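# Move the empty wash bottle onto the cart's top tray

## Task

Take the empty wash bottle from the shelved bench and place it in the cart's uppermost tray so it rests within the tray's walls; lying on its side is fine. Success requires that no wash bottle ever reaches the floor, that the robot neither tips over nor is left leaning, and that the robot has released the bottle and backed away so the bottle stays in the tray without robot support.

## Robot and tools

ROBOT. A wheeled base with a lifting column carrying a head (two cameras) and two six-joint arms (left, right), each with a two-finger gripper. Shoulder height S = 0.90 m + column_m. Folded, the robot is 0.73 m long, 0.62 m wide, S + 0.43 m tall; its front sits 0.40 m ahead of the column. The base only drives straight or turns in place; it cannot slide sideways.

FRAMES. Base frame: origin on the floor under the column, between the drive wheels; x forward, y left, z up, metres. left_hand and right_hand are reported in this frame: the point where the fingers join (tips extend 8 mm further). The hand's z axis runs along the fingers (quat_wxyz maps (0,0,1) onto it), its y axis along the opening direction. Odometry frame = base frame at scene start; base_odometry counts wheel rotation only, so slip looks like travel. Heading is positive to the left, within -3.142..3.142.

execute_actions. Arguments: actions (a list holding one action, or empty to just read state and images) and cameras (list of names from cam_head_left, cam_head_right, cam_left_wrist, cam_right_wrist, nav_camera, or all; null/omitted gives all, [] gives none). An action may hold base, joints, or both, plus optional speeds; its motions begin together.
- base: exactly one key. translate_m is a relative drive distance in metres, -3 to 3, positive forward. rotate_rad is a relative turn in radians, -3.2 to 3.2, positive counter-clockwise seen from above. Offsets count from the last reported base position.
- joints: a single dictionary covering all joints of both arms, head and column, keyed by name; each value is an absolute target, not an offset. Ranges: column_m 0..0.8; head_tilt_rad -0.61..1.308 (positive looks down); left_/right_joint1_rad -2.879..2.879; joint2 0..3.141; joint3 0..3.019; joint4 -1.692..1.57; joint5 -1.57..1.57 (positive swings the hand to the robot's right); joint6 -2.094..2.094 (positive rolls clockwise viewed from behind); left_/right_gripper_m 0..0.093, the fingertip gap in metres. Omitted joints keep pushing toward earlier targets.
- speeds: caps for this action only; translate_m 0.05..0.8 m/s, rotate_rad 0.1..1 rad/s (defaults are the maxima). It does not slow arms. A base move needing over 8.667 s at its cap is rejected.
Unknown keys or out-of-range values reject the whole call with no motion. If a result reports a stop, later motion calls in that same reply are skipped.

wait: seconds (0 to 10); commands nothing and returns state and images. zoom_image: camera plus region [x0, y0, x1, y1] in pixels of that camera's latest image, at most 504x504. finished_scene: scene = current scene number; ends it irreversibly and reports success.

ARM GEOMETRY. With joint1 at -1.57 (left) or 1.57 (right) and joints 5, 6 at 0, the arm lies in a vertical forward plane 0.23 m beside the column. Let a = j2 - 0.35, b = 1.05 + j2 - j3, c = b - j4 (c = 1.57 means fingers vertical down). Hand reach ahead = 0.12 + 0.39 sin a + 0.38 cos b + 0.25 cos c; height = S + 0.39 cos a - 0.38 sin b - 0.25 sin c. Example: j2, j3, j4 = 0.93, 0.78, 0.14 gives 0.60 m ahead, 0.25 m below S. Real hands typically sit up to 5 cm lower and nearer the column (about 12 cm under heavy or far loads); trust the reported hand position (1-3 cm accurate). Reach is about 1 m from the shoulder. Below 0.4 m height the base housing blocks hands closer than 0.45 m ahead. Light loads (≤0.3 kg) are held fine from 0.14 m above S to 0.7 m below, up to 0.6 m ahead. Targets within about 0.03 rad (0.08 for joints 2, 3) of the current reading may not move. To touch gently, step about 0.05 rad per call from your previous target.

GRIPPER. Fingers 7 cm long; body behind them 10 cm wide, 7 cm thick. To grasp, command a gap smaller than the object; off_target is then expected. A reported gap staying 0.002 m or more above its target means something is held.

RESULT LINES. base_status / joint_status: done, off_target (stopped short, may still push), contact_stop (column or base blocked; target dropped), time_out, not_followed, or joint command not followed with a cause: line (a self-collision check withheld arm targets; back each moved joint off by 0.05 rad or more, or move the other arm). on_its_own lists uncommanded behaviour; held at gives a held target. turned_by_wheels vs turned_by_imu disagreeing by over ~4% and at least 0.05 rad means a collision or slip. base_tilt is in degrees (forward/right positive); a forward drop of 0.5 or more during a move means leaning back: reverse 0.05 m. wheel_motors_off = 1 means wheels disabled after prolonged pushing. motor_effort covers the wheel motors only, in percent. Motor temperatures are listed per arm; MOTOR HOT appears from 85 °C, and at 100 °C that arm goes limp (OVER-TEMPERATURE FAULT). A blocked arm keeps pressing; relieve it by resending its reported positions as targets.

COLUMN. Going down, it halts with contact_stop when a hand or held object lands, and then refuses further lowering until raised 0.2 m. It may overshoot up to 0.15-0.2 m after the touch.

CAMERAS. Head cameras look ahead, tilted down by roughly head_tilt_rad. Wrist cameras look along the fingers; the closed fingertips end at image centre. nav_camera is at the base front, 0.23 m up, facing forward.

AVOID. Dropping the bottle (especially to the floor), the two arms striking or pressing on each other, hard base pushes against furniture (back off 0.05 m after a stall), arm motion with column_m below 0.3, and tipping the robot. Release the bottle and withdraw before finishing.

Each tool is called in YAML: its name, and indented under it one key for each argument.

## Session

execute_actions:
  actions: []

Scene clock: 0.00 s.
Joint torques (N m, as the arm reports them, + toward a larger angle): no reading
Motor temperatures (°C, as the motors report them): left_arm=[27 27 29 29 29 29] | right_arm=[30 29 27 27 27 26]
base_odometry: x=+0.000 y=+0.000 heading=+0.000 (m, m, rad; odometry frame)
turned_by_wheels: +0.000 (rad since the last result)
turned_by_imu: +0.000 (rad since the last result)
base_tilt: forward=+0.2 right=+0.3 (deg)
base_status: not commanded
joint_positions: column_m=+0.551 head_tilt_rad=+0.876 left_joint1_rad=-1.561 left_joint2_rad=+0.874 left_joint3_rad=+0.439 left_joint4_rad=-0.906 left_joint5_rad=+0.032 left_joint6_rad=+0.083 left_gripper_m=+0.094 right_joint1_rad=+1.579 right_joint2_rad=+0.854 right_joint3_rad=+0.384 right_joint4_rad=-0.897 right_joint5_rad=+0.046 right_joint6_rad=-0.008 right_gripper_m=+0.095
joint_status: not commanded
wheel_motors_off: 0
motor_effort: left_wheel=+1 right_wheel=+1 (%)
left_hand: x=+0.1720 y=+0.2213 z=+1.2376 quat_wxyz=(+0.397, -0.028, -0.917, +0.028) (m; base frame)
right_hand: x=+0.1480 y=-0.2317 z=+1.2451 quat_wxyz=(+0.409, +0.016, -0.912, +0.017) (m; base frame)
pictures: cam_head_left, cam_head_right, cam_left_wrist, cam_right_wrist, nav_camera
Images, in order (width x height): cam_head_left 672x504, cam_head_right 672x504, cam_left_wrist 672x504, cam_right_wrist 672x504, nav_camera 672x504.

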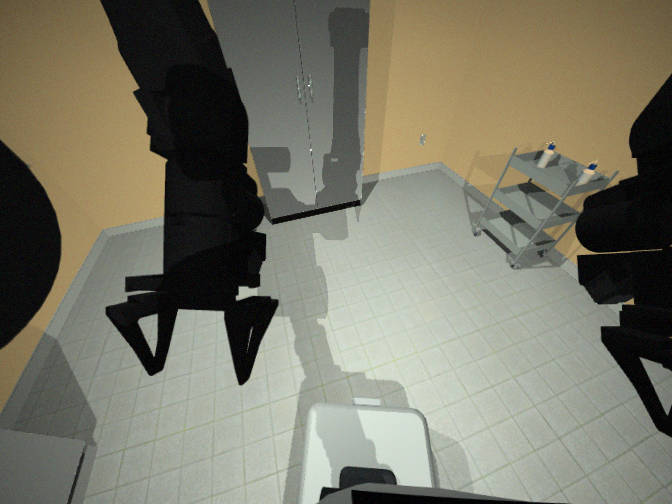

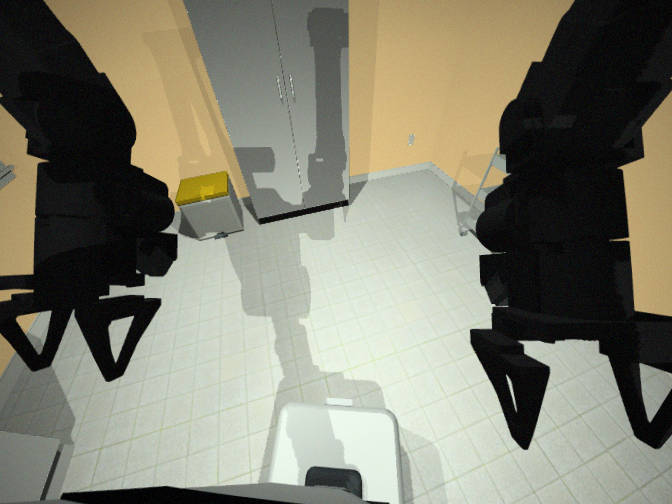

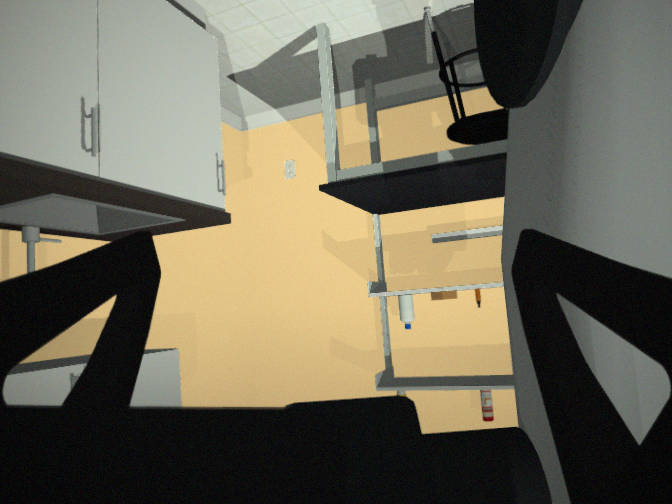

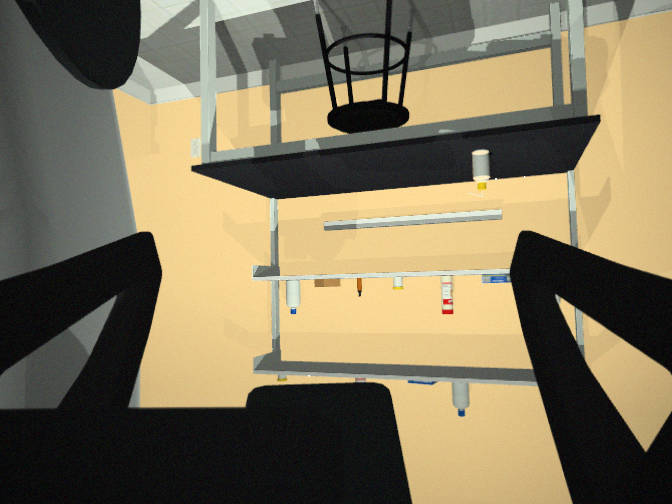

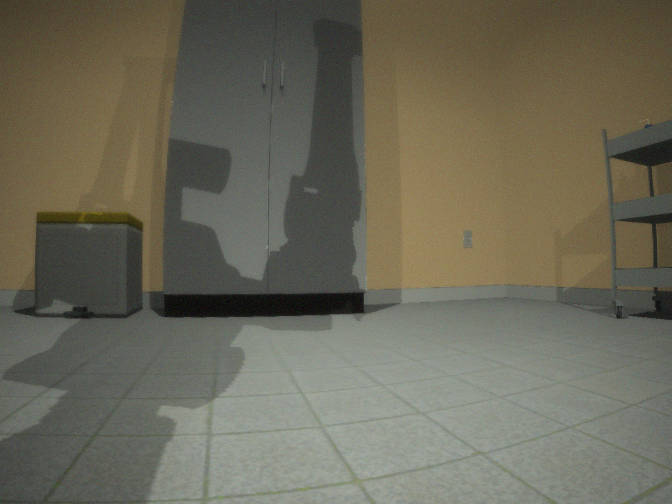

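execute_actions:
  actions:
    - {"base":{"rotate_rad":-2.65},"joints":{"head_tilt_rad":0.6}}
  cameras: ["cam_head_left","cam_head_right","nav_camera"]

Scene clock: 7.07 s.
Joint torques (N m, as the arm reports them, + toward a larger angle): left_arm=[-1.24 -8.52 -0.53 -1.21  0.04 -0.01] | right_arm=[-0.06 -6.1  -1.4  -1.12  0.18 -0.14]
Motor temperatures (°C, as the motors report them): left_arm=[27 27 29 29 29 29] | right_arm=[30 29 27 27 27 26]
base_odometry: x=+0.000 y=+0.000 heading=-2.650 (m, m, rad; odometry frame)
turned_by_wheels: -2.650 (rad since the last result)
turned_by_imu: -2.628 (rad since the last result)
base_tilt: forward=+0.2 right=+0.3 (deg)
base_status: done
joint_positions: column_m=+0.551 head_tilt_rad=+0.618 left_joint1_rad=-1.561 left_joint2_rad=+0.874 left_joint3_rad=+0.439 left_joint4_rad=-0.906 left_joint5_rad=+0.032 left_joint6_rad=+0.083 left_gripper_m=+0.094 right_joint1_rad=+1.579 right_joint2_rad=+0.854 right_joint3_rad=+0.384 right_joint4_rad=-0.897 right_joint5_rad=+0.046 right_joint6_rad=-0.008 right_gripper_m=+0.095
joint_status: all done
wheel_motors_off: 0
motor_effort: left_wheel=-1(38) right_wheel=+1(35) (%)
left_hand: x=+0.1720 y=+0.2213 z=+1.2376 quat_wxyz=(+0.397, -0.028, -0.917, +0.028) (m; base frame)
right_hand: x=+0.1480 y=-0.2317 z=+1.2451 quat_wxyz=(+0.409, +0.016, -0.912, +0.017) (m; base frame)
pictures: cam_head_left, cam_head_right, nav_camera
camera_calibration (this result's frames):
cam_head_left: T_world_to_cam=[[0.0811115, -0.996636, -0.0116948, 0.0793093], [-0.515669, -0.0319211, -0.856193, 1.34501], [0.85294, 0.0754777, -0.516523, 0.667727], [0, 0, 0, 1]] pos_world=[0.117616, 0.0715782, 1.49741]
cam_head_right: T_world_to_cam=[[0.0819101, -0.996422, -0.0208383, -0.0325758], [-0.529047, -0.0257514, -0.848202, 1.32899], [0.84463, 0.0805007, -0.529263, 0.690118], [0, 0, 0, 1]] pos_world=[0.12287, -0.053791, 1.49182]
Images, in order (width x height): cam_head_left 672x504, cam_head_right 672x504, nav_camera 672x504.

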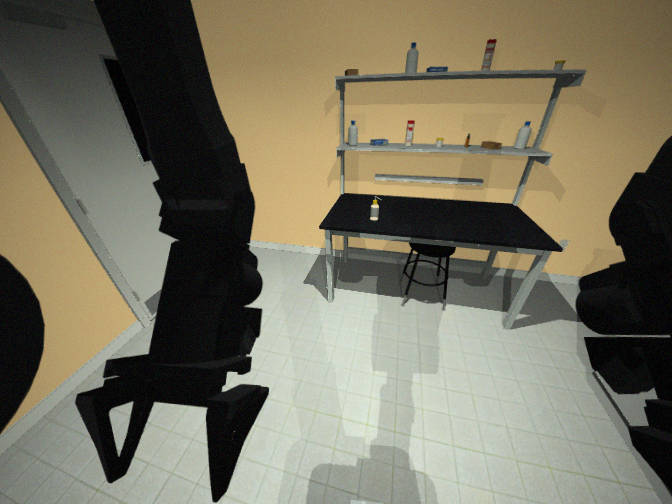

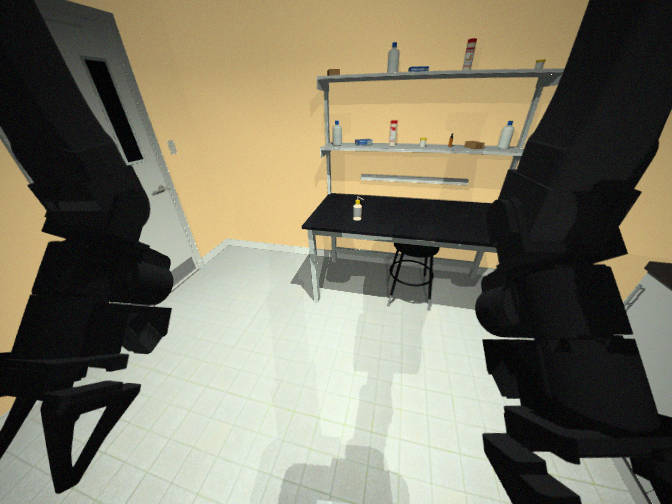

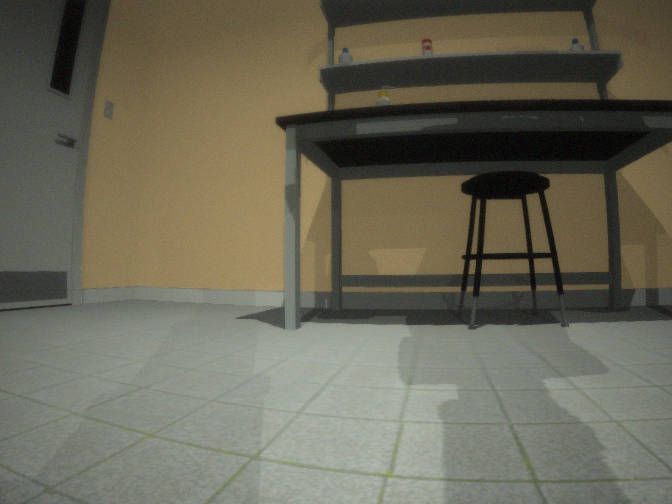

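execute_actions:
  actions:
    - {"base":{"rotate_rad":0.08},"joints":{"right_joint1_rad":1.57,"right_joint2_rad":1.61,"right_joint3_rad":1.09,"right_joint4_rad":0.96,"right_joint5_rad":0,"right_joint6_rad":0,"right_gripper_m":0.093}}
  cameras: []

execute_actions:
  actions:
    - {"base":{"translate_m":0.9},"joints":{"column_m":0.42,"head_tilt_rad":0.75}}
  cameras: ["cam_head_left","cam_head_right","cam_right_wrist"]

Scene clock: 17.47 s.
Joint torques (N m, as the arm reports them, + toward a larger angle): left_arm=[-1.43 -8.37 -0.49 -1.21  0.03  0.  ] | right_arm=[ -0.83 -14.7    1.48   2.53  -0.01  -0.03]
Motor temperatures (°C, as the motors report them): left_arm=[27 27 29 29 29 29] | right_arm=[30 29 28 27 27 26]
base_odometry: x=+0.000 y=+0.000 heading=-2.570 (m, m, rad; odometry frame)
turned_by_wheels: +0.080 (rad since the last result)
turned_by_imu: +0.081 (rad since the last result)
base_tilt: forward=+0.2 right=+0.2 (deg)
base_status: done
joint_positions: column_m=+0.551 head_tilt_rad=+0.618 left_joint1_rad=-1.561 left_joint2_rad=+0.874 left_joint3_rad=+0.439 left_joint4_rad=-0.906 left_joint5_rad=+0.032 left_joint6_rad=+0.083 left_gripper_m=+0.094 right_joint1_rad=+1.579 right_joint2_rad=+1.606 right_joint3_rad=+1.085 right_joint4_rad=+0.940 right_joint5_rad=+0.002 right_joint6_rad=-0.006 right_gripper_m=+0.093
joint_status: all done
wheel_motors_off: 0
motor_effort: left_wheel=-5(22) right_wheel=+5(23) (%)
left_hand: x=+0.1720 y=+0.2213 z=+1.2376 quat_wxyz=(+0.397, -0.028, -0.917, +0.028) (m; base frame)
right_hand: x=+0.6901 y=-0.2207 z=+1.0448 quat_wxyz=(-0.454, +0.002, -0.891, -0.002) (m; base frame)
pictures: none
No camera images: the call's "cameras" was empty. Leave "cameras" out to get every camera's image.

Scene clock: 20.80 s.
Joint torques (N m, as the arm reports them, + toward a larger angle): left_arm=[-1.38 -8.5  -0.6  -1.25  0.03 -0.01] | right_arm=[ -1.22 -15.37   1.2    2.45   0.01  -0.09]
Motor temperatures (°C, as the motors report them): left_arm=[27 27 29 29 29 29] | right_arm=[30 30 28 27 27 26]
base_odometry: x=-0.757 y=-0.487 heading=-2.571 (m, m, rad; odometry frame)
turned_by_wheels: -0.001 (rad since the last result)
turned_by_imu: -0.002 (rad since the last result)
base_tilt: forward=+0.2 right=+0.4 (deg)
base_status: done
joint_positions: column_m=+0.420 head_tilt_rad=+0.753 left_joint1_rad=-1.561 left_joint2_rad=+0.874 left_joint3_rad=+0.440 left_joint4_rad=-0.906 left_joint5_rad=+0.032 left_joint6_rad=+0.083 left_gripper_m=+0.094 right_joint1_rad=+1.579 right_joint2_rad=+1.606 right_joint3_rad=+1.088 right_joint4_rad=+0.941 right_joint5_rad=+0.002 right_joint6_rad=-0.006 right_gripper_m=+0.093
joint_status: all done
wheel_motors_off: 0
motor_effort: left_wheel=-1(43) right_wheel=+2(56) (%)
left_hand: x=+0.1728 y=+0.2213 z=+1.1061 quat_wxyz=(+0.396, -0.028, -0.917, +0.028) (m; base frame)
right_hand: x=+0.6918 y=-0.2207 z=+0.9142 quat_wxyz=(-0.456, +0.002, -0.890, -0.002) (m; base frame)
pictures: cam_head_left, cam_head_right, cam_right_wrist
camera_calibration (this result's frames):
cam_head_left: T_world_to_cam=[[0.0787965, -0.996636, -0.0225154, 0.0931031], [-0.626314, -0.0319211, -0.778917, 1.12943], [0.775579, 0.0754777, -0.626722, 0.758691], [0, 0, 0, 1]] pos_world=[0.111614, 0.0715782, 1.35731]
cam_head_right: T_world_to_cam=[[0.0783561, -0.996422, -0.0316832, -0.019887], [-0.638494, -0.0257514, -0.769196, 1.11196], [0.765628, 0.0805007, -0.638227, 0.777753], [0, 0, 0, 1]] pos_world=[0.116068, -0.053791, 1.35107]
cam_right_wrist: T_world_to_cam=[[0.00158969, -0.999982, -0.00582336, -0.217495], [-0.949337, 0.000320897, -0.314259, 0.944025], [0.314255, 0.00602791, -0.94932, 0.778967], [0, 0, 0, 1]] pos_world=[0.65175, -0.22249, 1.03489]
Images, in order (width x height): cam_head_left 672x504, cam_head_right 672x504, cam_right_wrist 672x504.

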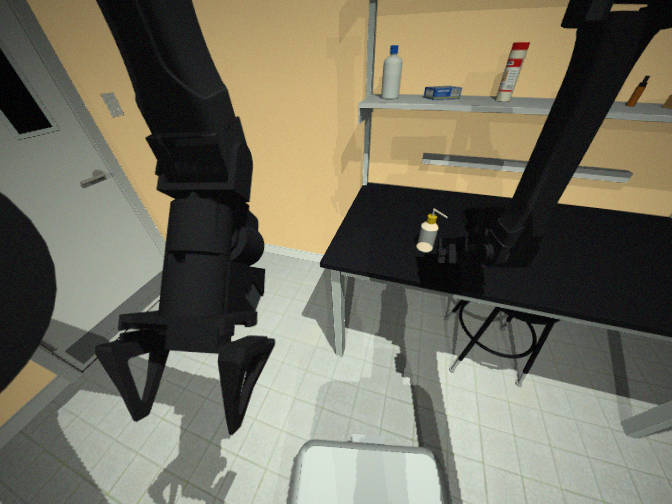

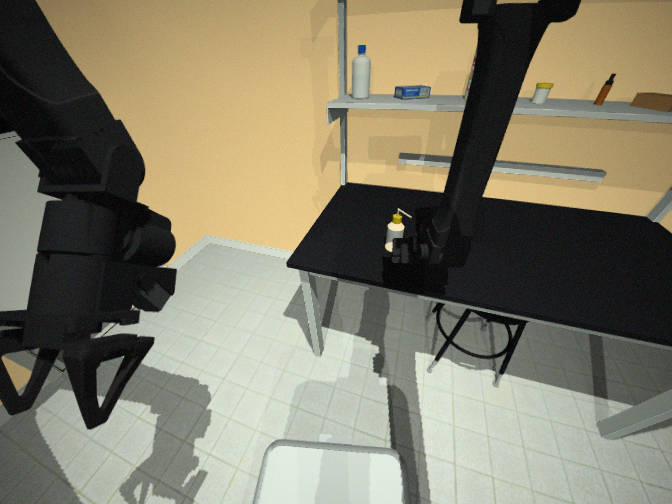

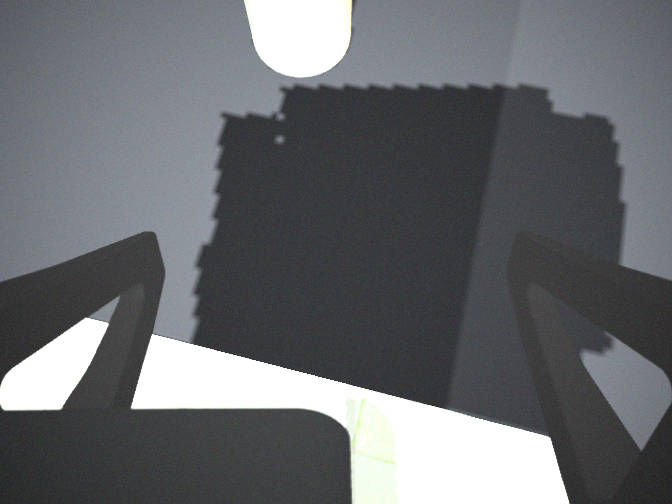

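execute_actions:
  actions:
    - {"base":{"rotate_rad":0.028},"joints":{"column_m":0.35}}
  cameras: []

execute_actions:
  actions:
    - {"base":{"translate_m":0.12},"speeds":{"translate_m":0.15}}
  cameras: ["cam_head_left","cam_right_wrist"]

Scene clock: 25.97 s.
Joint torques (N m, as the arm reports them, + toward a larger angle): left_arm=[-1.4  -8.22 -0.67 -1.25  0.03 -0.01] | right_arm=[ -1.21 -15.54   1.19   2.57   0.    -0.08]
Motor temperatures (°C, as the motors report them): left_arm=[27 27 29 29 29 29] | right_arm=[30 30 28 27 27 26]
base_odometry: x=-0.757 y=-0.487 heading=-2.544 (m, m, rad; odometry frame)
turned_by_wheels: +0.026 (rad since the last result)
turned_by_imu: +0.027 (rad since the last result)
base_tilt: forward=+0.1 right=+0.3 (deg)
base_status: done
joint_positions: column_m=+0.350 head_tilt_rad=+0.753 left_joint1_rad=-1.561 left_joint2_rad=+0.874 left_joint3_rad=+0.440 left_joint4_rad=-0.906 left_joint5_rad=+0.032 left_joint6_rad=+0.083 left_gripper_m=+0.094 right_joint1_rad=+1.575 right_joint2_rad=+1.606 right_joint3_rad=+1.088 right_joint4_rad=+0.941 right_joint5_rad=+0.002 right_joint6_rad=-0.006 right_gripper_m=+0.093
joint_status: all done
wheel_motors_off: 0
motor_effort: left_wheel=-4(39) right_wheel=+2(41) (%)
left_hand: x=+0.1728 y=+0.2213 z=+1.0361 quat_wxyz=(+0.396, -0.028, -0.917, +0.028) (m; base frame)
right_hand: x=+0.6918 y=-0.2231 z=+0.8442 quat_wxyz=(-0.456, +0.002, -0.890, +0.000) (m; base frame)
pictures: none
No camera images: the call's "cameras" was empty. Leave "cameras" out to get every camera's image.

Scene clock: 27.70 s.
Joint torques (N m, as the arm reports them, + toward a larger angle): left_arm=[-1.29 -8.33 -0.56 -1.21  0.03  0.  ] | right_arm=[ -0.39 -15.24   0.78   2.41   0.1   -0.06]
Motor temperatures (°C, as the motors report them): left_arm=[27 27 29 29 29 29] | right_arm=[30 30 28 27 27 26]
base_odometry: x=-0.856 y=-0.554 heading=-2.543 (m, m, rad; odometry frame)
turned_by_wheels: +0.001 (rad since the last result)
turned_by_imu: +0.002 (rad since the last result)
base_tilt: forward=+0.2 right=+0.3 (deg)
base_status: done
joint_positions: column_m=+0.350 head_tilt_rad=+0.753 left_joint1_rad=-1.561 left_joint2_rad=+0.874 left_joint3_rad=+0.438 left_joint4_rad=-0.906 left_joint5_rad=+0.032 left_joint6_rad=+0.083 left_gripper_m=+0.094 right_joint1_rad=+1.575 right_joint2_rad=+1.606 right_joint3_rad=+1.089 right_joint4_rad=+0.941 right_joint5_rad=+0.002 right_joint6_rad=-0.006 right_gripper_m=+0.093
joint_status: not commanded
wheel_motors_off: 0
motor_effort: left_wheel=+1(50) right_wheel=-1(37) (%)
left_hand: x=+0.1715 y=+0.2213 z=+1.0364 quat_wxyz=(+0.397, -0.028, -0.917, +0.028) (m; base frame)
right_hand: x=+0.6922 y=-0.2231 z=+0.8443 quat_wxyz=(-0.456, +0.002, -0.890, +0.000) (m; base frame)
pictures: cam_head_left, cam_right_wrist
camera_calibration (this result's frames):
cam_head_left: T_world_to_cam=[[0.0787918, -0.996636, -0.022532, 0.0915498], [-0.626477, -0.0319211, -0.778786, 1.07475], [0.775447, 0.0754777, -0.626885, 0.715055], [0, 0, 0, 1]] pos_world=[0.111604, 0.0715782, 1.28732]
cam_right_wrist: T_world_to_cam=[[0.000300887, -0.999996, -0.0029671, -0.221809], [-0.949096, 0.000649028, -0.314986, 0.922985], [0.314986, 0.00291084, -0.949092, 0.711159], [0, 0, 0, 1]] pos_world=[0.652063, -0.224477, 0.965024]
Images, in order (width x height): cam_head_left 672x504, cam_right_wrist 672x504.

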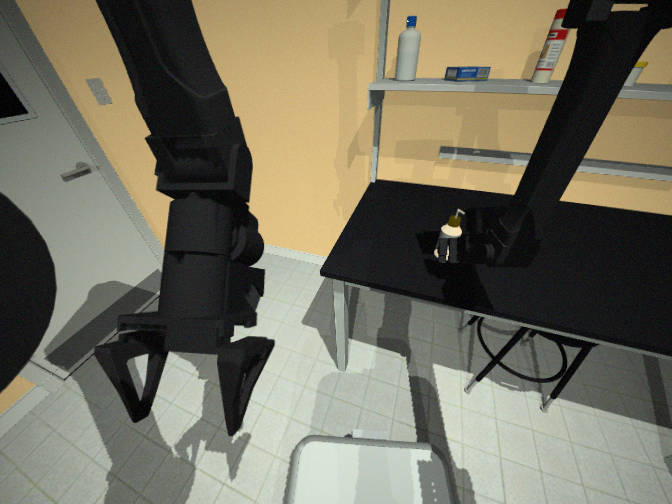

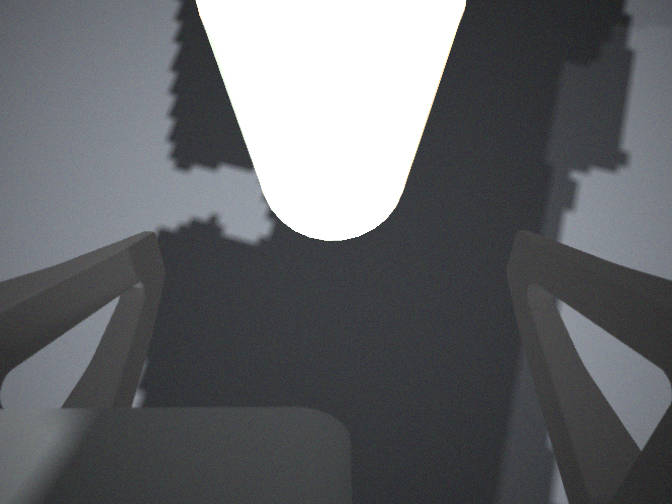

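execute_actions:
  actions:
    - {"base":{"translate_m":0.05},"speeds":{"translate_m":0.1}}
  cameras: ["cam_head_left","cam_right_wrist"]

Scene clock: 31.70 s.
Joint torques (N m, as the arm reports them, + toward a larger angle): left_arm=[-1.34 -8.32 -0.47 -1.22  0.03  0.  ] | right_arm=[ -0.29 -15.48   0.78   2.48   0.09  -0.07]
Motor temperatures (°C, as the motors report them): left_arm=[27 27 29 29 29 29] | right_arm=[30 31 28 27 27 26]
base_odometry: x=-0.898 y=-0.583 heading=-2.542 (m, m, rad; odometry frame)
turned_by_wheels: +0.001 (rad since the last result)
turned_by_imu: +0.002 (rad since the last result)
base_tilt: forward=+0.2 right=+0.4 (deg)
base_status: done
joint_positions: column_m=+0.350 head_tilt_rad=+0.753 left_joint1_rad=-1.561 left_joint2_rad=+0.874 left_joint3_rad=+0.438 left_joint4_rad=-0.906 left_joint5_rad=+0.032 left_joint6_rad=+0.083 left_gripper_m=+0.094 right_joint1_rad=+1.575 right_joint2_rad=+1.606 right_joint3_rad=+1.090 right_joint4_rad=+0.941 right_joint5_rad=+0.002 right_joint6_rad=-0.006 right_gripper_m=+0.093
joint_status: not commanded
wheel_motors_off: 0
motor_effort: left_wheel=+2(35) right_wheel=-1(36) (%)
left_hand: x=+0.1718 y=+0.2213 z=+1.0363 quat_wxyz=(+0.397, -0.028, -0.917, +0.028) (m; base frame)
right_hand: x=+0.6932 y=-0.2231 z=+0.8447 quat_wxyz=(-0.457, +0.002, -0.890, +0.000) (m; base frame)
pictures: cam_head_left, cam_right_wrist
camera_calibration (this result's frames):
cam_head_left: T_world_to_cam=[[0.0787897, -0.996636, -0.0225395, 0.09156], [-0.626552, -0.0319211, -0.778726, 1.07467], [0.775387, 0.0754777, -0.62696, 0.715157], [0, 0, 0, 1]] pos_world=[0.111599, 0.0715782, 1.28731]
cam_right_wrist: T_world_to_cam=[[0.000299892, -0.999996, -0.00297037, -0.221804], [-0.948494, 0.000656558, -0.316796, 0.925171], [0.316796, 0.00291238, -0.948489, 0.709446], [0, 0, 0, 1]] pos_world=[0.652835, -0.224477, 0.965333]
Images, in order (width x height): cam_head_left 672x504, cam_right_wrist 672x504.

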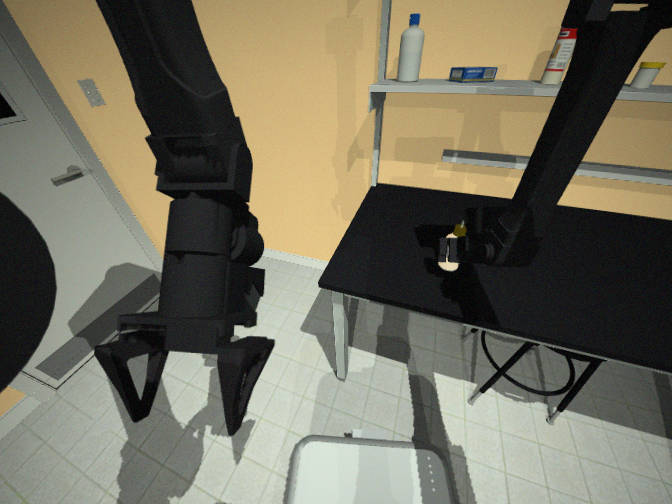

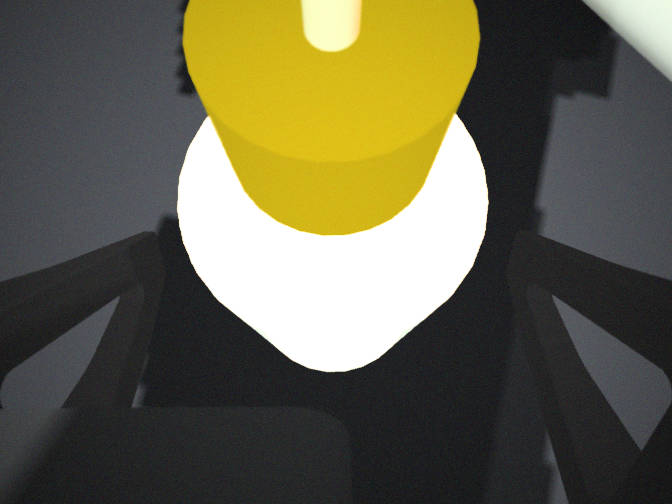

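execute_actions:
  actions:
    - {"base":{"translate_m":0.015},"speeds":{"translate_m":0.05}}
  cameras: []

execute_actions:
  actions:
    - {"joints":{"right_gripper_m":0.04}}
  cameras: ["cam_right_wrist"]

Scene clock: 35.30 s.
Joint torques (N m, as the arm reports them, + toward a larger angle): left_arm=[-1.26 -8.31 -0.27 -1.18  0.03 -0.01] | right_arm=[ -0.23 -15.27   0.96   2.66   0.07  -0.08]
Motor temperatures (°C, as the motors report them): left_arm=[27 27 29 29 29 29] | right_arm=[30 31 28 27 27 26]
base_odometry: x=-0.910 y=-0.591 heading=-2.541 (m, m, rad; odometry frame)
turned_by_wheels: +0.000 (rad since the last result)
turned_by_imu: +0.002 (rad since the last result)
base_tilt: forward=+0.2 right=+0.2 (deg)
base_status: done
joint_positions: column_m=+0.350 head_tilt_rad=+0.753 left_joint1_rad=-1.561 left_joint2_rad=+0.874 left_joint3_rad=+0.437 left_joint4_rad=-0.906 left_joint5_rad=+0.032 left_joint6_rad=+0.083 left_gripper_m=+0.094 right_joint1_rad=+1.575 right_joint2_rad=+1.606 right_joint3_rad=+1.091 right_joint4_rad=+0.941 right_joint5_rad=+0.002 right_joint6_rad=-0.006 right_gripper_m=+0.093
joint_status: not commanded
wheel_motors_off: 0
motor_effort: left_wheel=-1(35) right_wheel=-1(30) (%)
left_hand: x=+0.1713 y=+0.2213 z=+1.0365 quat_wxyz=(+0.397, -0.028, -0.917, +0.028) (m; base frame)
right_hand: x=+0.6934 y=-0.2231 z=+0.8448 quat_wxyz=(-0.457, +0.002, -0.889, +0.000) (m; base frame)
pictures: none
No camera images: the call's "cameras" was empty. Leave "cameras" out to get every camera's image.

Scene clock: 35.90 s.
Joint torques (N m, as the arm reports them, + toward a larger angle): left_arm=[-1.27 -8.34 -0.44 -1.26  0.03  0.  ] | right_arm=[ -1.17 -14.97   0.9    2.36   0.11  -0.08]
Motor temperatures (°C, as the motors report them): left_arm=[27 27 29 29 29 29] | right_arm=[30 31 28 27 27 26]
base_odometry: x=-0.910 y=-0.591 heading=-2.541 (m, m, rad; odometry frame)
turned_by_wheels: +0.000 (rad since the last result)
turned_by_imu: +0.000 (rad since the last result)
base_tilt: forward=+0.2 right=+0.3 (deg)
base_status: not commanded
joint_positions: column_m=+0.350 head_tilt_rad=+0.753 left_joint1_rad=-1.561 left_joint2_rad=+0.874 left_joint3_rad=+0.437 left_joint4_rad=-0.906 left_joint5_rad=+0.032 left_joint6_rad=+0.083 left_gripper_m=+0.094 right_joint1_rad=+1.575 right_joint2_rad=+1.606 right_joint3_rad=+1.091 right_joint4_rad=+0.941 right_joint5_rad=+0.001 right_joint6_rad=-0.006 right_gripper_m=+0.055
joint_status: right_gripper_m off_target (ended at +0.055, target +0.040)
wheel_motors_off: 0
motor_effort: left_wheel=+2(2) right_wheel=+0(0) (%)
left_hand: x=+0.1713 y=+0.2213 z=+1.0365 quat_wxyz=(+0.397, -0.028, -0.917, +0.028) (m; base frame)
right_hand: x=+0.6934 y=-0.2230 z=+0.8448 quat_wxyz=(-0.457, +0.002, -0.889, +0.000) (m; base frame)
pictures: cam_right_wrist
camera_calibration (this result's frames):
cam_right_wrist: T_world_to_cam=[[0.000609852, -0.999995, -0.00319312, -0.221765], [-0.948373, 0.000434358, -0.317158, 0.925558], [0.317158, 0.00322169, -0.948367, 0.709171], [0, 0, 0, 1]] pos_world=[0.65299, -0.22445, 0.965395]
Images, in order (width x height): cam_right_wrist 672x504.

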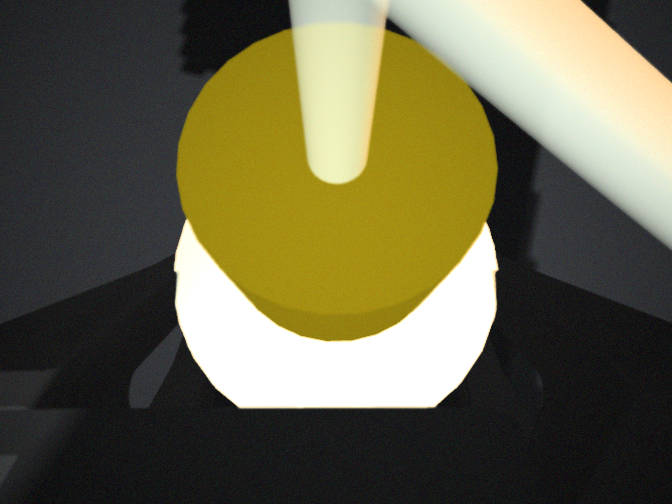

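execute_actions:
  actions:
    - {"joints":{"column_m":0.43}}
  cameras: []

execute_actions:
  actions:
    - {"base":{"translate_m":-0.45},"joints":{"column_m":0.65}}
  cameras: []

execute_actions:
  actions:
    - {"base":{"rotate_rad":2.6},"joints":{"head_tilt_rad":0.7}}
  cameras: ["cam_head_left","cam_head_right"]

Scene clock: 42.17 s.
Joint torques (N m, as the arm reports them, + toward a larger angle): left_arm=[-1.36 -8.37 -0.41 -1.23  0.03  0.  ] | right_arm=[ -0.56 -14.88   0.87   2.54   0.04  -0.04]
Motor temperatures (°C, as the motors report them): left_arm=[27 28 29 29 29 29] | right_arm=[30 31 28 27 27 26]
base_odometry: x=-0.910 y=-0.591 heading=-2.541 (m, m, rad; odometry frame)
turned_by_wheels: +0.000 (rad since the last result)
turned_by_imu: +0.002 (rad since the last result)
base_tilt: forward=+0.1 right=+0.3 (deg)
base_status: not commanded
joint_positions: column_m=+0.430 head_tilt_rad=+0.753 left_joint1_rad=-1.561 left_joint2_rad=+0.874 left_joint3_rad=+0.437 left_joint4_rad=-0.906 left_joint5_rad=+0.032 left_joint6_rad=+0.083 left_gripper_m=+0.094 right_joint1_rad=+1.575 right_joint2_rad=+1.606 right_joint3_rad=+1.091 right_joint4_rad=+0.941 right_joint5_rad=+0.001 right_joint6_rad=-0.006 right_gripper_m=+0.055
joint_status: all done
wheel_motors_off: 0
motor_effort: left_wheel=+0(0) right_wheel=+1(2) (%)
left_hand: x=+0.1713 y=+0.2213 z=+1.1163 quat_wxyz=(+0.397, -0.028, -0.917, +0.028) (m; base frame)
right_hand: x=+0.6934 y=-0.2230 z=+0.9246 quat_wxyz=(-0.457, +0.002, -0.889, +0.000) (m; base frame)
pictures: none
No camera images: the call's "cameras" was empty. Leave "cameras" out to get every camera's image.

Scene clock: 45.60 s.
Joint torques (N m, as the arm reports them, + toward a larger angle): left_arm=[-1.4  -8.44 -0.3  -1.19  0.04 -0.01] | right_arm=[ -0.66 -15.84   0.84   2.45   0.04  -0.05]
Motor temperatures (°C, as the motors report them): left_arm=[27 28 29 29 29 29] | right_arm=[30 31 28 27 27 26]
base_odometry: x=-0.539 y=-0.337 heading=-2.540 (m, m, rad; odometry frame)
turned_by_wheels: +0.001 (rad since the last result)
turned_by_imu: +0.004 (rad since the last result)
base_tilt: forward=+0.2 right=+0.2 (deg)
base_status: done
joint_positions: column_m=+0.650 head_tilt_rad=+0.753 left_joint1_rad=-1.561 left_joint2_rad=+0.874 left_joint3_rad=+0.437 left_joint4_rad=-0.906 left_joint5_rad=+0.032 left_joint6_rad=+0.083 left_gripper_m=+0.094 right_joint1_rad=+1.575 right_joint2_rad=+1.606 right_joint3_rad=+1.090 right_joint4_rad=+0.941 right_joint5_rad=+0.001 right_joint6_rad=-0.006 right_gripper_m=+0.055
joint_status: all done
wheel_motors_off: 0
motor_effort: left_wheel=+1(57) right_wheel=+0(31) (%)
left_hand: x=+0.1709 y=+0.2213 z=+1.3364 quat_wxyz=(+0.398, -0.028, -0.917, +0.028) (m; base frame)
right_hand: x=+0.6930 y=-0.2230 z=+1.1445 quat_wxyz=(-0.457, +0.002, -0.890, +0.000) (m; base frame)
pictures: none
No camera images: the call's "cameras" was empty. Leave "cameras" out to get every camera's image.

Scene clock: 49.50 s.
Joint torques (N m, as the arm reports them, + toward a larger angle): left_arm=[-1.36 -8.2  -0.41 -1.21  0.04  0.  ] | right_arm=[ -0.8  -15.38   0.97   2.64   0.08  -0.03]
Motor temperatures (°C, as the motors report them): left_arm=[27 28 29 29 29 29] | right_arm=[30 31 28 27 27 26]
base_odometry: x=-0.539 y=-0.337 heading=+0.060 (m, m, rad; odometry frame)
turned_by_wheels: +2.600 (rad since the last result)
turned_by_imu: +2.580 (rad since the last result)
base_tilt: forward=+0.1 right=+0.2 (deg)
base_status: done
joint_positions: column_m=+0.650 head_tilt_rad=+0.717 left_joint1_rad=-1.561 left_joint2_rad=+0.874 left_joint3_rad=+0.437 left_joint4_rad=-0.906 left_joint5_rad=+0.032 left_joint6_rad=+0.083 left_gripper_m=+0.094 right_joint1_rad=+1.573 right_joint2_rad=+1.606 right_joint3_rad=+1.090 right_joint4_rad=+0.941 right_joint5_rad=+0.001 right_joint6_rad=-0.006 right_gripper_m=+0.055
joint_status: all done
wheel_motors_off: 0
motor_effort: left_wheel=+0(44) right_wheel=+1(49) (%)
left_hand: x=+0.1709 y=+0.2213 z=+1.3364 quat_wxyz=(+0.398, -0.028, -0.917, +0.028) (m; base frame)
right_hand: x=+0.6930 y=-0.2243 z=+1.1445 quat_wxyz=(-0.457, +0.002, -0.890, +0.001) (m; base frame)
pictures: cam_head_left, cam_head_right
camera_calibration (this result's frames):
cam_head_left: T_world_to_cam=[[0.0795546, -0.996636, -0.0196701, 0.0935866], [-0.597926, -0.0319211, -0.800915, 1.34306], [0.797593, 0.0754777, -0.598455, 0.855426], [0, 0, 0, 1]] pos_world=[0.113325, 0.0715782, 1.58945]
cam_head_right: T_world_to_cam=[[0.0794438, -0.996422, -0.0288478, -0.0172961], [-0.610448, -0.0257514, -0.791638, 1.3241], [0.788062, 0.0805007, -0.610309, 0.877684], [0, 0, 0, 1]] pos_world=[0.118, -0.053791, 1.58337]
Images, in order (width x height): cam_head_left 672x504, cam_head_right 672x504.

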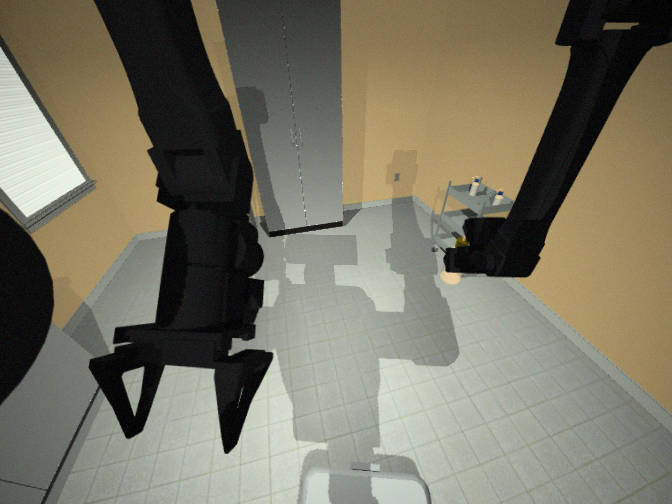

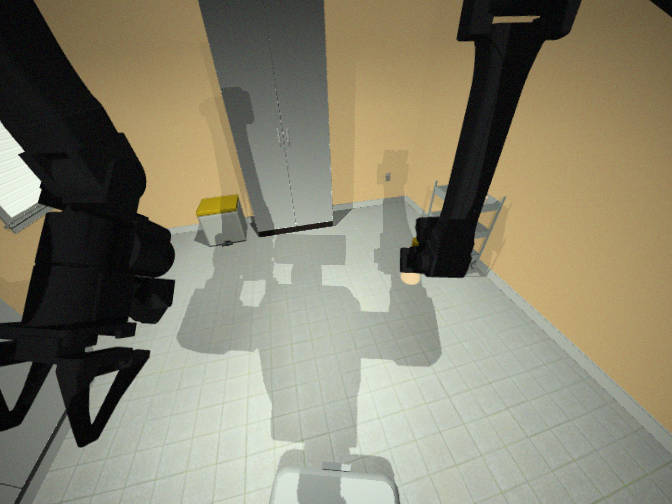

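execute_actions:
  actions:
    - {"base":{"translate_m":1.6}}
  cameras: []

execute_actions:
  actions:
    - {"base":{"rotate_rad":-1.05},"joints":{"head_tilt_rad":0.8}}
  cameras: ["cam_head_left","cam_head_right"]

Scene clock: 56.27 s.
Joint torques (N m, as the arm reports them, + toward a larger angle): left_arm=[-1.38 -8.31 -0.47 -1.25  0.04  0.  ] | right_arm=[ -0.18 -14.57   0.95   2.58   0.02  -0.06]
Motor temperatures (°C, as the motors report them): left_arm=[27 28 29 29 29 29] | right_arm=[30 32 28 27 27 26]
base_odometry: x=+1.059 y=-0.241 heading=+0.060 (m, m, rad; odometry frame)
turned_by_wheels: +0.001 (rad since the last result)
turned_by_imu: -0.001 (rad since the last result)
base_tilt: forward=+0.1 right=+0.4 (deg)
base_status: done
joint_positions: column_m=+0.650 head_tilt_rad=+0.716 left_joint1_rad=-1.561 left_joint2_rad=+0.874 left_joint3_rad=+0.438 left_joint4_rad=-0.906 left_joint5_rad=+0.032 left_joint6_rad=+0.083 left_gripper_m=+0.094 right_joint1_rad=+1.573 right_joint2_rad=+1.606 right_joint3_rad=+1.090 right_joint4_rad=+0.941 right_joint5_rad=+0.001 right_joint6_rad=-0.006 right_gripper_m=+0.055
joint_status: not commanded
wheel_motors_off: 0
motor_effort: left_wheel=+2(52) right_wheel=-1(50) (%)
left_hand: x=+0.1718 y=+0.2213 z=+1.3362 quat_wxyz=(+0.397, -0.028, -0.917, +0.028) (m; base frame)
right_hand: x=+0.6930 y=-0.2243 z=+1.1445 quat_wxyz=(-0.457, +0.002, -0.890, +0.001) (m; base frame)
pictures: none
No camera images: the call's "cameras" was empty. Leave "cameras" out to get every camera's image.

Scene clock: 58.63 s.
Joint torques (N m, as the arm reports them, + toward a larger angle): left_arm=[-1.32 -8.29 -0.57 -1.22  0.03 -0.01] | right_arm=[ -1.09 -14.92   0.95   2.43   0.06  -0.06]
Motor temperatures (°C, as the motors report them): left_arm=[27 28 29 29 29 29] | right_arm=[30 32 28 27 27 26]
base_odometry: x=+1.059 y=-0.241 heading=-0.989 (m, m, rad; odometry frame)
turned_by_wheels: -1.050 (rad since the last result)
turned_by_imu: -1.037 (rad since the last result)
base_tilt: forward=+0.1 right=+0.2 (deg)
base_status: done
joint_positions: column_m=+0.650 head_tilt_rad=+0.802 left_joint1_rad=-1.561 left_joint2_rad=+0.874 left_joint3_rad=+0.438 left_joint4_rad=-0.906 left_joint5_rad=+0.032 left_joint6_rad=+0.083 left_gripper_m=+0.094 right_joint1_rad=+1.572 right_joint2_rad=+1.606 right_joint3_rad=+1.090 right_joint4_rad=+0.941 right_joint5_rad=+0.001 right_joint6_rad=-0.006 right_gripper_m=+0.055
joint_status: all done
wheel_motors_off: 0
motor_effort: left_wheel=-2(41) right_wheel=-2(47) (%)
left_hand: x=+0.1718 y=+0.2213 z=+1.3362 quat_wxyz=(+0.397, -0.028, -0.917, +0.028) (m; base frame)
right_hand: x=+0.6930 y=-0.2250 z=+1.1445 quat_wxyz=(-0.457, +0.002, -0.890, +0.001) (m; base frame)
pictures: cam_head_left, cam_head_right
camera_calibration (this result's frames):
cam_head_left: T_world_to_cam=[[0.0775992, -0.996636, -0.0263478, 0.104609], [-0.663713, -0.0319211, -0.747306, 1.25865], [0.743951, 0.0754777, -0.663958, 0.965266], [0, 0, 0, 1]] pos_world=[0.109154, 0.0715782, 1.58425]
cam_head_right: T_world_to_cam=[[0.0767102, -0.996422, -0.035483, -0.00630469], [-0.675402, -0.0257514, -0.737, 1.23797], [0.733449, 0.0805007, -0.674961, 0.98618], [0, 0, 0, 1]] pos_world=[0.113296, -0.053791, 1.57779]
Images, in order (width x height): cam_head_left 672x504, cam_head_right 672x504.

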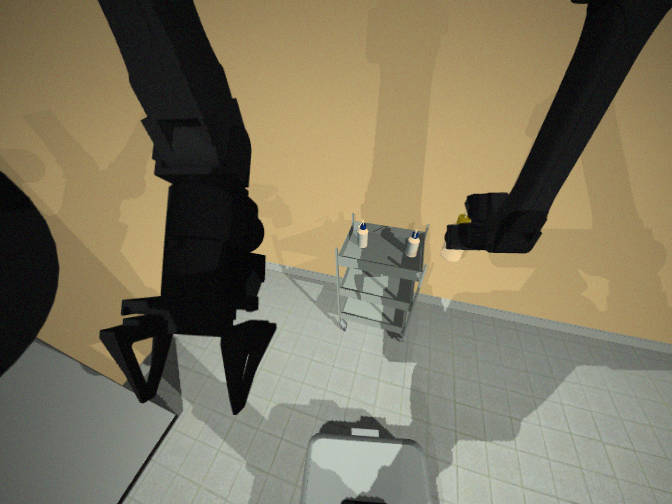

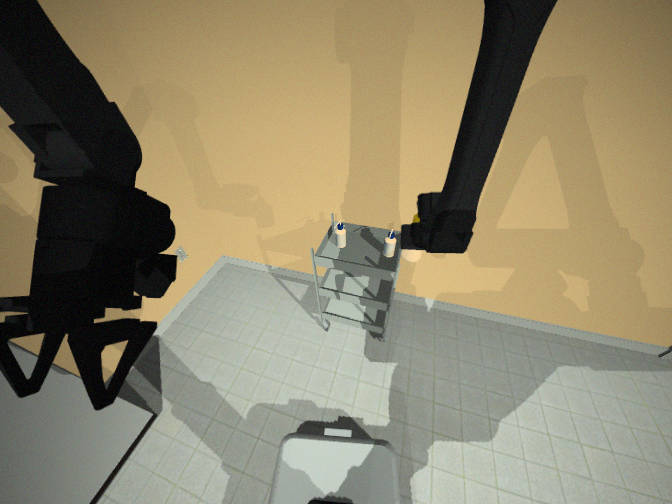

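execute_actions:
  actions:
    - {"base":{"rotate_rad":0.115},"joints":{"column_m":0.5}}
  cameras: []

execute_actions:
  actions:
    - {"base":{"translate_m":0.37},"joints":{"column_m":0.42,"head_tilt_rad":0.9},"speeds":{"translate_m":0.3}}
  cameras: ["cam_head_left","cam_head_right","cam_right_wrist"]

Scene clock: 65.30 s.
Joint torques (N m, as the arm reports them, + toward a larger angle): left_arm=[-1.33 -8.44 -0.49 -1.21  0.04 -0.01] | right_arm=[ -0.59 -15.81   0.82   2.39   0.08  -0.08]
Motor temperatures (°C, as the motors report them): left_arm=[27 28 29 29 29 29] | right_arm=[30 32 28 27 27 26]
base_odometry: x=+1.059 y=-0.241 heading=-0.875 (m, m, rad; odometry frame)
turned_by_wheels: +0.115 (rad since the last result)
turned_by_imu: +0.116 (rad since the last result)
base_tilt: forward=+0.0 right=+0.2 (deg)
base_status: done
joint_positions: column_m=+0.500 head_tilt_rad=+0.802 left_joint1_rad=-1.561 left_joint2_rad=+0.874 left_joint3_rad=+0.438 left_joint4_rad=-0.906 left_joint5_rad=+0.032 left_joint6_rad=+0.083 left_gripper_m=+0.094 right_joint1_rad=+1.572 right_joint2_rad=+1.606 right_joint3_rad=+1.090 right_joint4_rad=+0.941 right_joint5_rad=+0.001 right_joint6_rad=-0.006 right_gripper_m=+0.055
joint_status: all done
wheel_motors_off: 0
motor_effort: left_wheel=-5(25) right_wheel=+4(23) (%)
left_hand: x=+0.1718 y=+0.2213 z=+1.1863 quat_wxyz=(+0.397, -0.028, -0.917, +0.028) (m; base frame)
right_hand: x=+0.6930 y=-0.2250 z=+0.9946 quat_wxyz=(-0.457, +0.002, -0.890, +0.001) (m; base frame)
pictures: none
No camera images: the call's "cameras" was empty. Leave "cameras" out to get every camera's image.

Scene clock: 67.83 s.
Joint torques (N m, as the arm reports them, + toward a larger angle): left_arm=[-1.45 -8.23 -0.61 -1.25  0.03  0.  ] | right_arm=[ -0.58 -14.79   0.8    2.62   0.08  -0.05]
Motor temperatures (°C, as the motors report them): left_arm=[27 28 29 29 29 29] | right_arm=[30 32 28 27 27 26]
base_odometry: x=+1.296 y=-0.525 heading=-0.876 (m, m, rad; odometry frame)
turned_by_wheels: -0.001 (rad since the last result)
turned_by_imu: -0.002 (rad since the last result)
base_tilt: forward=+0.2 right=+0.3 (deg)
base_status: done
joint_positions: column_m=+0.420 head_tilt_rad=+0.901 left_joint1_rad=-1.561 left_joint2_rad=+0.874 left_joint3_rad=+0.438 left_joint4_rad=-0.906 left_joint5_rad=+0.032 left_joint6_rad=+0.083 left_gripper_m=+0.094 right_joint1_rad=+1.572 right_joint2_rad=+1.606 right_joint3_rad=+1.091 right_joint4_rad=+0.941 right_joint5_rad=+0.001 right_joint6_rad=-0.006 right_gripper_m=+0.055
joint_status: all done
wheel_motors_off: 0
motor_effort: left_wheel=-3(43) right_wheel=+1(55) (%)
left_hand: x=+0.1718 y=+0.2213 z=+1.1063 quat_wxyz=(+0.397, -0.028, -0.917, +0.028) (m; base frame)
right_hand: x=+0.6934 y=-0.2250 z=+0.9148 quat_wxyz=(-0.457, +0.002, -0.889, +0.001) (m; base frame)
pictures: cam_head_left, cam_head_right, cam_right_wrist
camera_calibration (this result's frames):
cam_head_left: T_world_to_cam=[[0.0745928, -0.996636, -0.0339376, 0.109373], [-0.734771, -0.0319211, -0.677564, 0.992339], [0.674202, 0.0754777, -0.73468, 0.915547], [0, 0, 0, 1]] pos_world=[0.103719, 0.0715782, 1.34872]
cam_head_right: T_world_to_cam=[[0.0727994, -0.996422, -0.042939, -0.00378341], [-0.745376, -0.0257514, -0.666146, 0.972408], [0.662657, 0.0805007, -0.744584, 0.932439], [0, 0, 0, 1]] pos_world=[0.107198, -0.053791, 1.34188]
cam_right_wrist: T_world_to_cam=[[-0.000916047, -0.999999, -0.000550186, -0.224915], [-0.948372, 0.00104325, -0.31716, 0.947891], [0.31716, 0.000231247, -0.948372, 0.774869], [0, 0, 0, 1]] pos_world=[0.652989, -0.226083, 1.03537]
Images, in order (width x height): cam_head_left 672x504, cam_head_right 672x504, cam_right_wrist 672x504.

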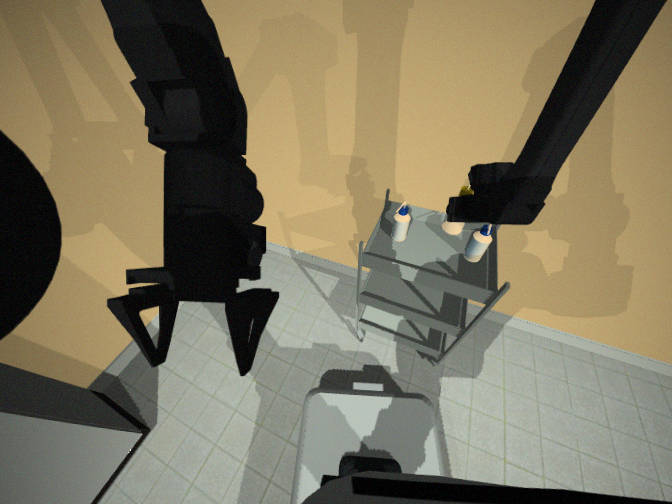

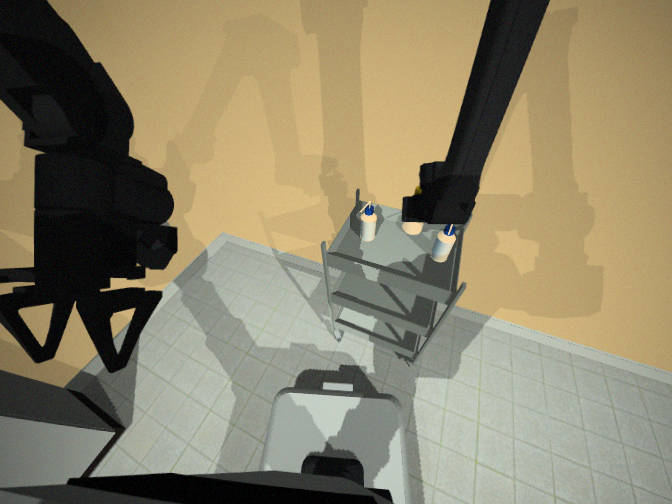

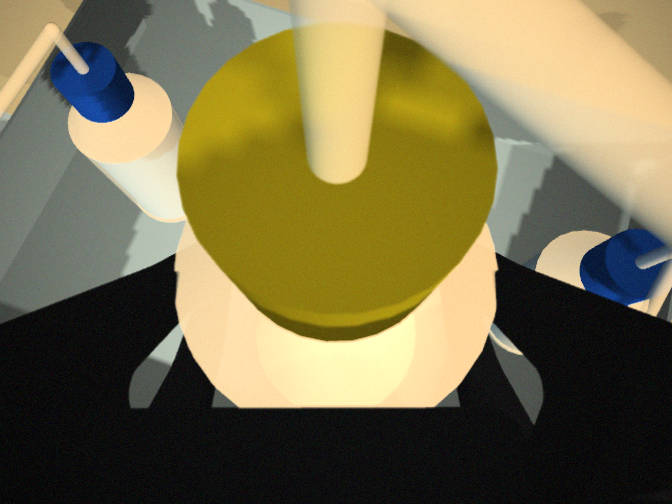

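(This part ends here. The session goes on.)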